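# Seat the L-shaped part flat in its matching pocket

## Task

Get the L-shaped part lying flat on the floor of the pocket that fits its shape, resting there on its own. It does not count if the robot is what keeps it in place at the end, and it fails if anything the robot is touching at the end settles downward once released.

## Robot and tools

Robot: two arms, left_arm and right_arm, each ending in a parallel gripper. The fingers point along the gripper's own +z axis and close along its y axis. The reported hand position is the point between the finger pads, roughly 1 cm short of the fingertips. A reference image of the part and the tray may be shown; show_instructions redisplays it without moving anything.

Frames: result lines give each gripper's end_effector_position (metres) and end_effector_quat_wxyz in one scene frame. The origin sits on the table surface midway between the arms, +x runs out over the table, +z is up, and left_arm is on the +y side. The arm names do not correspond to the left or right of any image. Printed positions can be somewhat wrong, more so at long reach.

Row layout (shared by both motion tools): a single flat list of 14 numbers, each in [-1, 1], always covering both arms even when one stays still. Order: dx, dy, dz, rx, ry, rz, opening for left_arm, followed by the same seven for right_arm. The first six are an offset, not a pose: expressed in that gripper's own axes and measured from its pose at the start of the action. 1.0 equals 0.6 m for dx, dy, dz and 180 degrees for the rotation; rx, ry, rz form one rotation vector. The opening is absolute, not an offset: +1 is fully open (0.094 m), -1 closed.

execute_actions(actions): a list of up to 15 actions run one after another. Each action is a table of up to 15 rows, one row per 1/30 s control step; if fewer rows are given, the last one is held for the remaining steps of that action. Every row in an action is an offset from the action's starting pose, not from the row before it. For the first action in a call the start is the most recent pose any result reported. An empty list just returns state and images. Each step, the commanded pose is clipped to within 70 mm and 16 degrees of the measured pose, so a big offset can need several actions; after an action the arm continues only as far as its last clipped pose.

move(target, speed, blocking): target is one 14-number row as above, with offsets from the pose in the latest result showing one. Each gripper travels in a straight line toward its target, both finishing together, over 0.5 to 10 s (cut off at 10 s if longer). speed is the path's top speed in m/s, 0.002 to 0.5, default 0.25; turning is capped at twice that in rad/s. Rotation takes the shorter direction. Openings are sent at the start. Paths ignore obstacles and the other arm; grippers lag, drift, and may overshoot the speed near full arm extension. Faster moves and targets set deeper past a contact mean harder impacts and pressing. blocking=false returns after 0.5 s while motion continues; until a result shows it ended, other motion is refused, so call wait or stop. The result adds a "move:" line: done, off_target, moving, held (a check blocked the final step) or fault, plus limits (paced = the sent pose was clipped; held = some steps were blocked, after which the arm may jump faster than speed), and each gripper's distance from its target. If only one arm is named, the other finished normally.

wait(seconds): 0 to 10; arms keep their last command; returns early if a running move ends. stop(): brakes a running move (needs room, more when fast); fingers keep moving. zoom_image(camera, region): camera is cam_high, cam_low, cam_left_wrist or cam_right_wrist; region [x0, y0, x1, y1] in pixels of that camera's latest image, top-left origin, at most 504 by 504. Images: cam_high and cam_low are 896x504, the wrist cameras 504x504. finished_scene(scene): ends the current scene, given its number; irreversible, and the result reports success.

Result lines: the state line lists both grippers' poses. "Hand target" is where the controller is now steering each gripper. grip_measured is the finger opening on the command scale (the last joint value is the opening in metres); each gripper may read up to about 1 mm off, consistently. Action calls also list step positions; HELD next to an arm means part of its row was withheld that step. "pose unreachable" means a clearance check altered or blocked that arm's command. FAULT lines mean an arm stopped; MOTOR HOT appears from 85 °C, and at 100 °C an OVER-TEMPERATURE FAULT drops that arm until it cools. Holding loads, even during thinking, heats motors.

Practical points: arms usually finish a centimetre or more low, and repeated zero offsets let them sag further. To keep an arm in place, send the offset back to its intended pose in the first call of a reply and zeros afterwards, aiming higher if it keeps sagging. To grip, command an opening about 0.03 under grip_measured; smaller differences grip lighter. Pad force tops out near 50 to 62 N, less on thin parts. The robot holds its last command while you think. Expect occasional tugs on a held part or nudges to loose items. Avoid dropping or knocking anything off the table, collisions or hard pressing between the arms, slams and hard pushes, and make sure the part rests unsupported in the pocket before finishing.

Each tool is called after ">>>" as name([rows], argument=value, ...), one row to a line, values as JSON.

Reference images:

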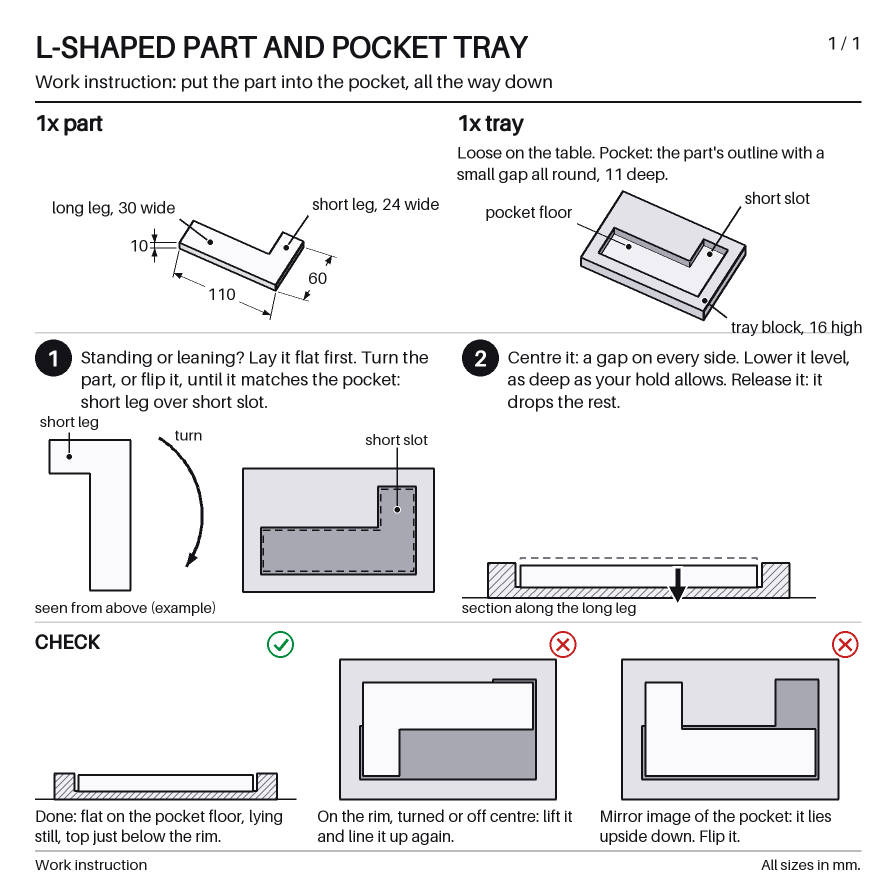

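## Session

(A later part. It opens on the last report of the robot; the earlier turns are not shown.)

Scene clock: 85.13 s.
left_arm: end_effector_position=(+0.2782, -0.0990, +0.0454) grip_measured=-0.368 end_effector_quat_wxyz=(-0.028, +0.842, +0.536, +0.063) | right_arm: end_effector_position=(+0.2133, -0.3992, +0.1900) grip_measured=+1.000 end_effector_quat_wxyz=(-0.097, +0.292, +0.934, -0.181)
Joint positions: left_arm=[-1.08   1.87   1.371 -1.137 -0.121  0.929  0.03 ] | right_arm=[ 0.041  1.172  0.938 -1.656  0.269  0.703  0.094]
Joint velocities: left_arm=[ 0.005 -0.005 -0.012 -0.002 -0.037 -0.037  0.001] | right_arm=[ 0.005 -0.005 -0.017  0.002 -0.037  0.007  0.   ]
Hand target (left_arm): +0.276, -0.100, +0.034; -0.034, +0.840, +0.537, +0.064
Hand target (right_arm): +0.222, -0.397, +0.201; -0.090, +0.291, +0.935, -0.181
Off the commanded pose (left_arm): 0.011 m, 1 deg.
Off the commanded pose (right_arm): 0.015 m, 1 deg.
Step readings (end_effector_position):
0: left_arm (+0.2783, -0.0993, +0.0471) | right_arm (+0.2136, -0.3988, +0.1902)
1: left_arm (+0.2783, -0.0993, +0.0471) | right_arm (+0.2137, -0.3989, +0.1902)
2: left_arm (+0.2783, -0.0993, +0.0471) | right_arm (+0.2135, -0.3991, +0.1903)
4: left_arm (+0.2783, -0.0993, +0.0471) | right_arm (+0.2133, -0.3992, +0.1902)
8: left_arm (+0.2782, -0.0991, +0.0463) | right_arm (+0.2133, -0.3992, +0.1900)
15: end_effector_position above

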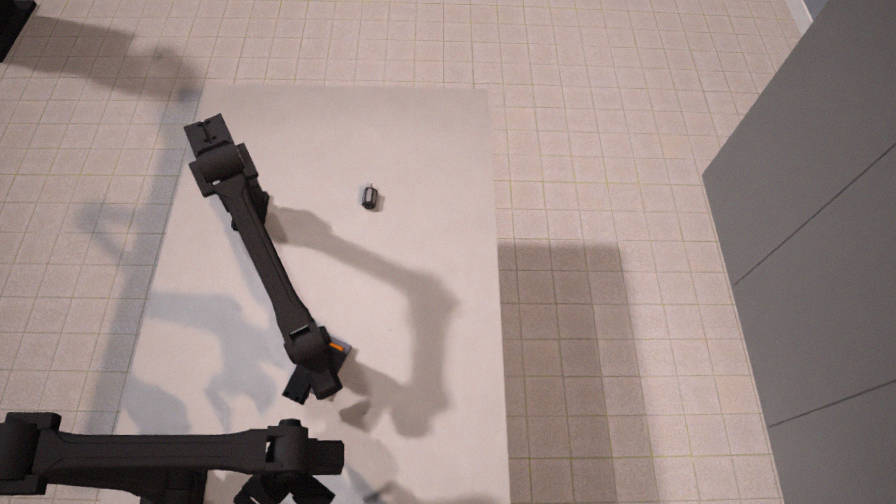

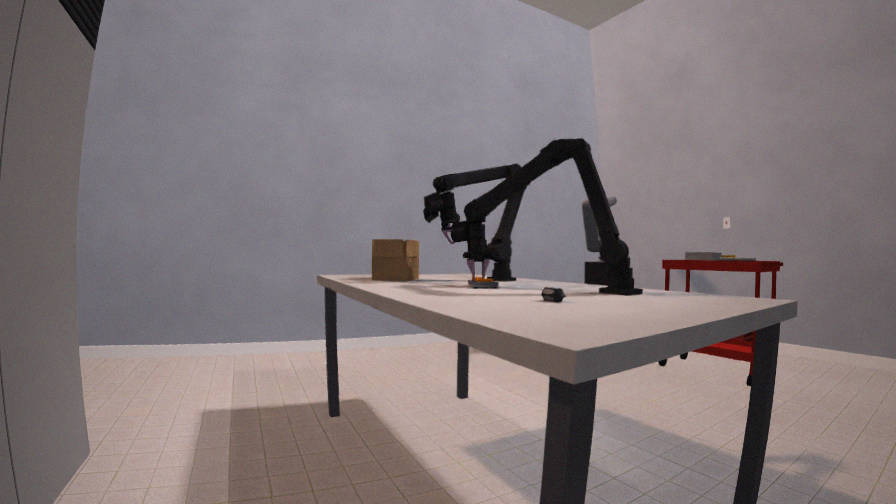

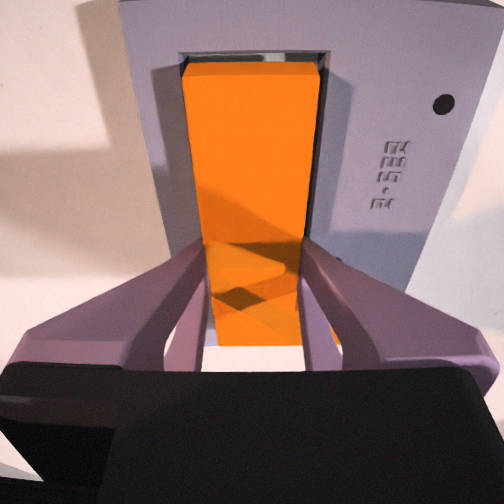

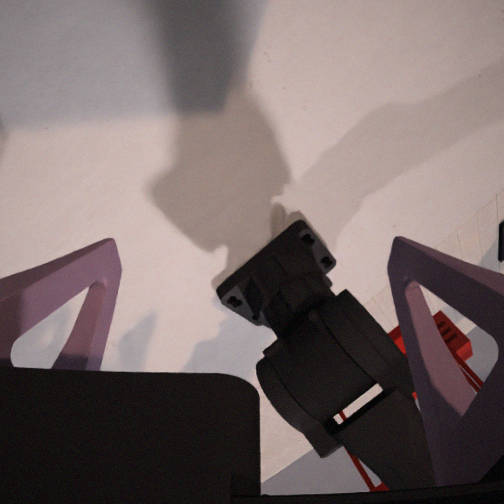

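>>> execute_actions([
  [[-0.0054,-0.0019,0.0186,0.0025,0.003,-0.0007,-0.40,-0.008,0.003,-0.022,0,-0.004,0,1.0],[-0.0055,-0.002,0.0197,0.0028,0.0033,-0.0007,-0.40,-0.008,0.003,-0.022,0,-0.004,0,1.0],[-0.0055,-0.0021,0.0208,0.0032,0.0036,-0.0006,-0.40,-0.008,0.003,-0.022,0,-0.004,0,1.0],[-0.0056,-0.0022,0.0219,0.0035,0.0038,-0.0006,-0.40,-0.008,0.003,-0.022,0,-0.004,0,1.0]],
])

Scene clock: 86.43 s.
left_arm: end_effector_position=(+0.2782, -0.0990, +0.0454) grip_measured=-0.368 end_effector_quat_wxyz=(-0.028, +0.842, +0.536, +0.063) | right_arm: end_effector_position=(+0.2130, -0.3996, +0.1898) grip_measured=+1.000 end_effector_quat_wxyz=(-0.099, +0.291, +0.934, -0.183)
Joint positions: left_arm=[-1.08   1.87   1.371 -1.137 -0.121  0.929  0.03 ] | right_arm=[ 0.041  1.174  0.938 -1.659  0.271  0.703  0.094]
Joint velocities: left_arm=[ 0.015  0.005 -0.002  0.012  0.007  0.037 -0.001] | right_arm=[-0.015 -0.005  0.007 -0.007 -0.007 -0.051  0.   ]
Hand target (left_arm): +0.276, -0.100, +0.032; -0.036, +0.841, +0.537, +0.065
Hand target (right_arm): +0.222, -0.397, +0.201; -0.091, +0.291, +0.935, -0.183
Off the commanded pose (left_arm): 0.014 m, 1 deg.
Off the commanded pose (right_arm): 0.015 m, 1 deg.
Step readings (end_effector_position):
0: left_arm (+0.2782, -0.0990, +0.0454) | right_arm (+0.2133, -0.3992, +0.1900)
1: left_arm (+0.2782, -0.0990, +0.0454) | right_arm (+0.2133, -0.3994, +0.1900)
2: left_arm (+0.2782, -0.0990, +0.0454) | right_arm (+0.2132, -0.3995, +0.1901)
4: left_arm (+0.2782, -0.0990, +0.0454) | right_arm (+0.2130, -0.3996, +0.1900)
8: left_arm (+0.2782, -0.0990, +0.0454) | right_arm (+0.2130, -0.3996, +0.1898)
15: end_effector_position above

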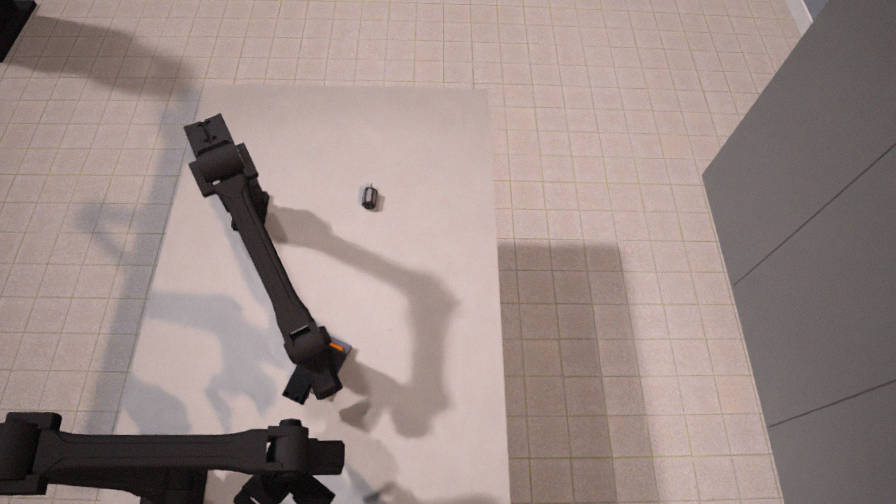

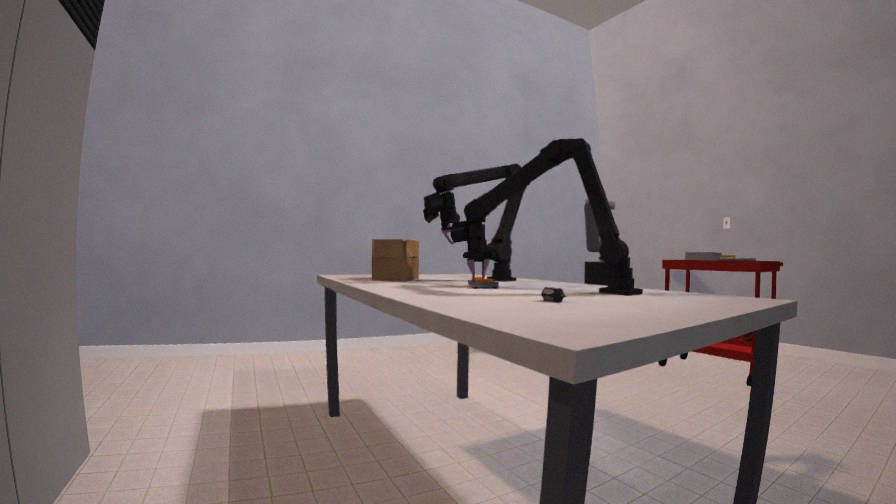

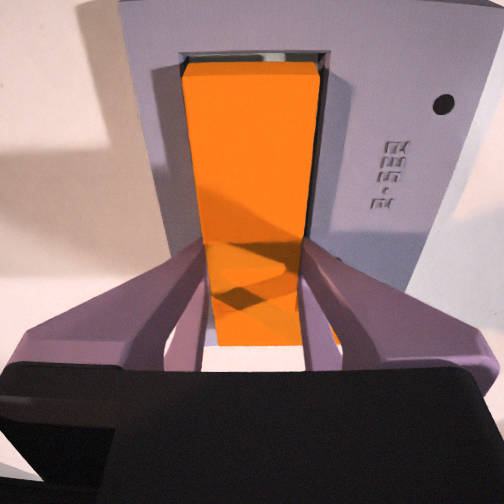

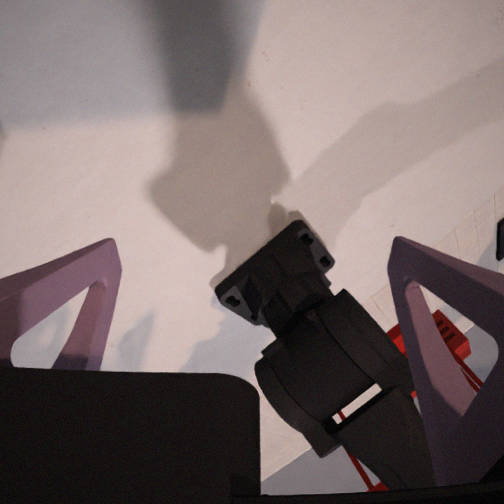

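>>> execute_actions([
  [[-0.0052,-0.0016,0.014,0.001,0.002,-0.001,-0.38,-0.008,0.003,-0.022,0,-0.004,0,1.0],[-0.0052,-0.0016,0.014,0.001,0.002,-0.001,-0.365,-0.008,0.003,-0.022,0,-0.004,0,1.0],[-0.0052,-0.0016,0.014,0.001,0.002,-0.001,-0.35,-0.008,0.003,-0.022,0,-0.004,0,1.0],[-0.0052,-0.0016,0.014,0.001,0.002,-0.001,-0.33,-0.008,0.003,-0.022,0,-0.004,0,1.0],[-0.0052,-0.0016,0.014,0.001,0.002,-0.001,-0.3,-0.008,0.003,-0.022,0,-0.004,0,1.0],[-0.0052,-0.0016,0.014,0.001,0.002,-0.001,-0.27,-0.008,0.003,-0.022,0,-0.004,0,1.0],[-0.0052,-0.0016,0.014,0.001,0.002,-0.001,-0.24,-0.008,0.003,-0.022,0,-0.004,0,1.0]],
])

Scene clock: 87.53 s.
left_arm: end_effector_position=(+0.2782, -0.0990, +0.0454) grip_measured=-0.242 end_effector_quat_wxyz=(-0.028, +0.841, +0.536, +0.063) | right_arm: end_effector_position=(+0.2127, -0.4000, +0.1896) grip_measured=+1.000 end_effector_quat_wxyz=(-0.101, +0.291, +0.933, -0.185)
Joint positions: left_arm=[-1.08   1.87   1.371 -1.137 -0.121  0.928  0.036] | right_arm=[ 0.041  1.176  0.938 -1.661  0.273  0.703  0.094]
Joint velocities: left_arm=[-0.005 -0.005 -0.002 -0.007  0.022  0.022  0.   ] | right_arm=[-0.005 -0.015 -0.002  0.017 -0.022  0.022  0.   ]
Hand target (left_arm): +0.276, -0.100, +0.037; -0.031, +0.840, +0.537, +0.064
Hand target (right_arm): +0.221, -0.398, +0.201; -0.093, +0.290, +0.934, -0.184
Off the commanded pose (left_arm): 0.009 m, 0 deg.
Off the commanded pose (right_arm): 0.015 m, 1 deg.
Step readings (end_effector_position):
0: left_arm (+0.2782, -0.0990, +0.0454) | right_arm (+0.2130, -0.3996, +0.1898)
1: left_arm (+0.2782, -0.0990, +0.0454) | right_arm (+0.2130, -0.3998, +0.1898)
2: left_arm (+0.2782, -0.0990, +0.0454) | right_arm (+0.2129, -0.3999, +0.1898)
4: left_arm (+0.2782, -0.0990, +0.0454) | right_arm (+0.2127, -0.4000, +0.1898)
8: left_arm (+0.2782, -0.0990, +0.0454) | right_arm (+0.2127, -0.4000, +0.1896)
15: end_effector_position above

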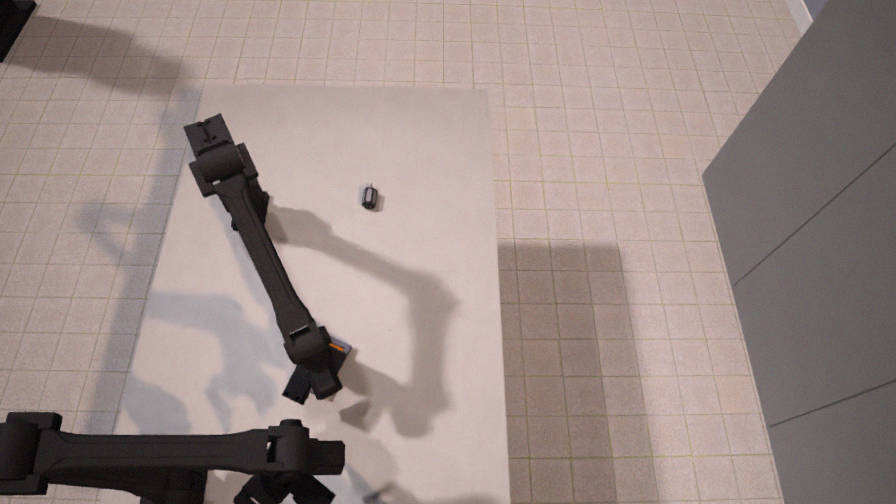

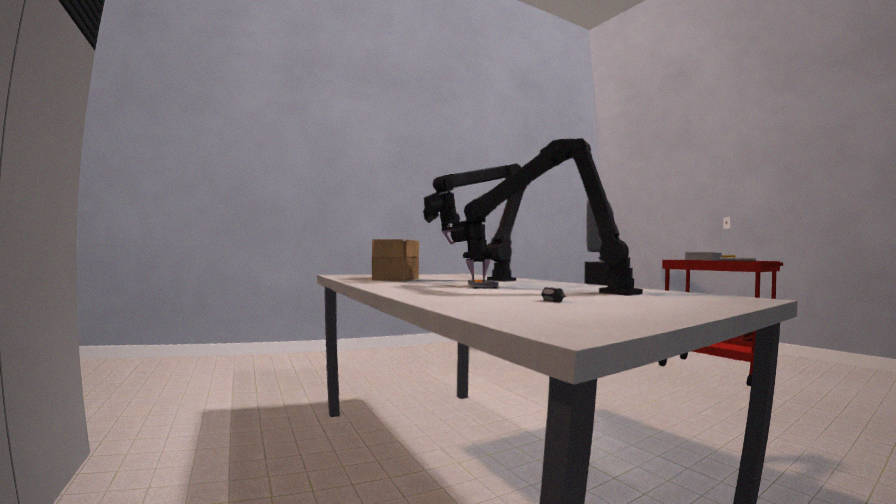

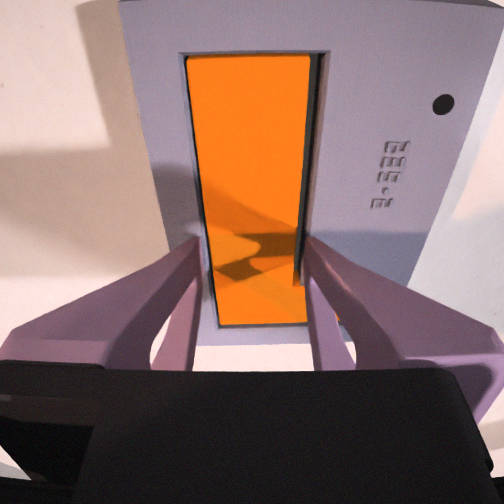

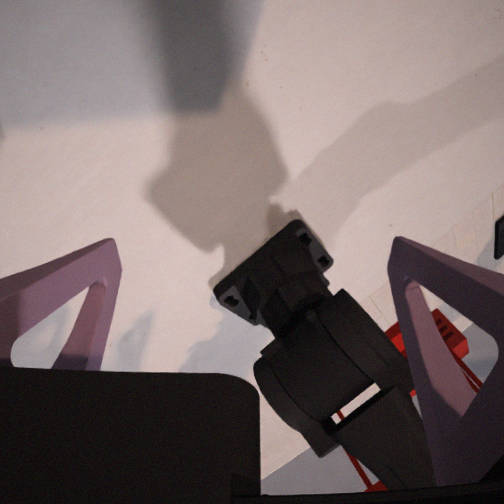

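>>> move(target=[0.03,0,-0.09,0,0,0,0.6,-0.008,0.003,-0.022,0,-0.004,0,1.0], speed=0.15)

Scene clock: 88.77 s.
left_arm: end_effector_position=(+0.2674, -0.0790, +0.0813) grip_measured=+0.598 end_effector_quat_wxyz=(-0.050, +0.843, +0.531, +0.064) | right_arm: end_effector_position=(+0.2129, -0.4004, +0.1891) grip_measured=+1.000 end_effector_quat_wxyz=(-0.101, +0.290, +0.933, -0.186)
Joint positions: left_arm=[-1.08   1.801  1.371 -1.249 -0.121  0.935  0.075] | right_arm=[ 0.041  1.179  0.938 -1.661  0.275  0.703  0.094]
Joint velocities: left_arm=[-0.015 -0.005 -0.002 -0.002 -0.007 -0.051  0.001] | right_arm=[ 0.005 -0.005  0.012 -0.017 -0.022  0.022  0.   ]
Hand target (left_arm): +0.282, -0.088, +0.102; -0.028, +0.841, +0.536, +0.063
Hand target (right_arm): +0.221, -0.398, +0.200; -0.095, +0.289, +0.934, -0.186
Off the commanded pose (left_arm): 0.027 m, 3 deg.
Off the commanded pose (right_arm): 0.014 m, 1 deg.
move: off_target (left_arm, right_arm)

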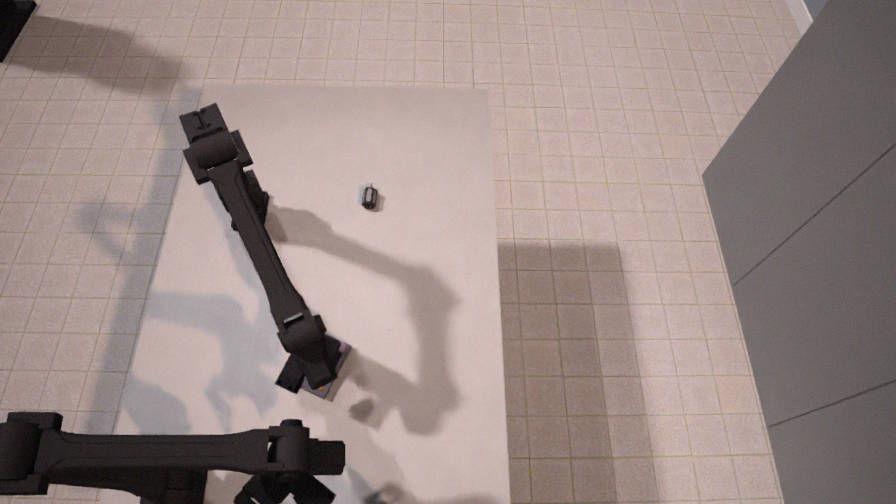

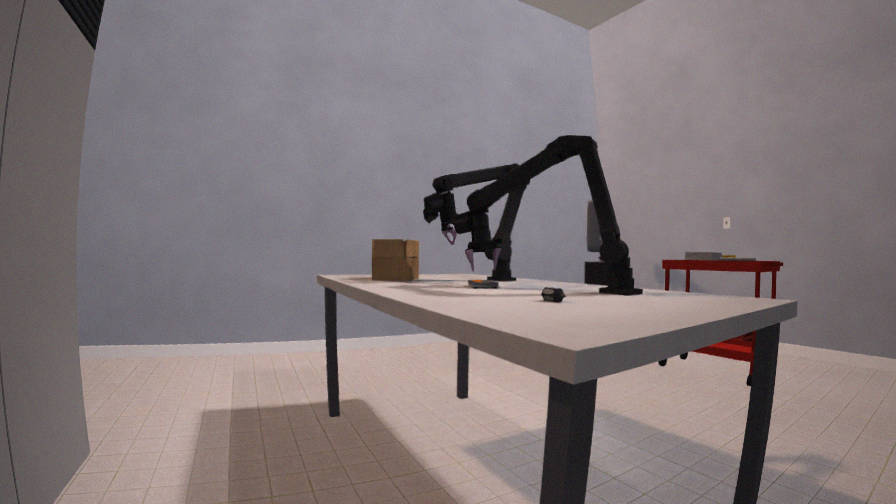

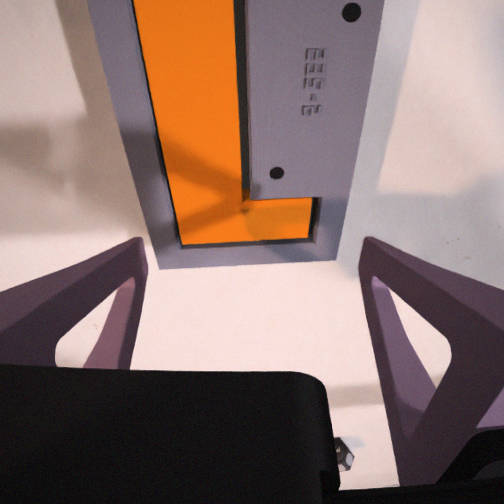

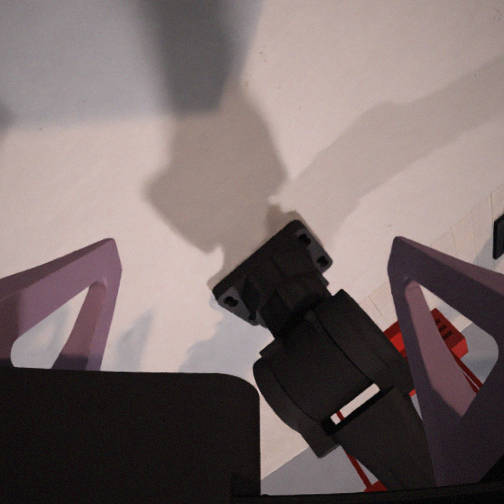

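>>> zoom_image(camera="cam_low", region=[460, 266, 510, 296])

Region (460, 266, 510, 296) of cam_low's 896x504 image, scaled by 10.080, with more detail than that image has; it fills the top 302 rows of this view, and the rest is white.

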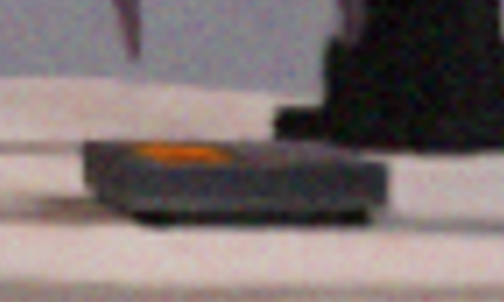

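The part sits flat below the rim. Finishing scene 1.

>>> finished_scene(scene=1)

The scene is finished: the task was done.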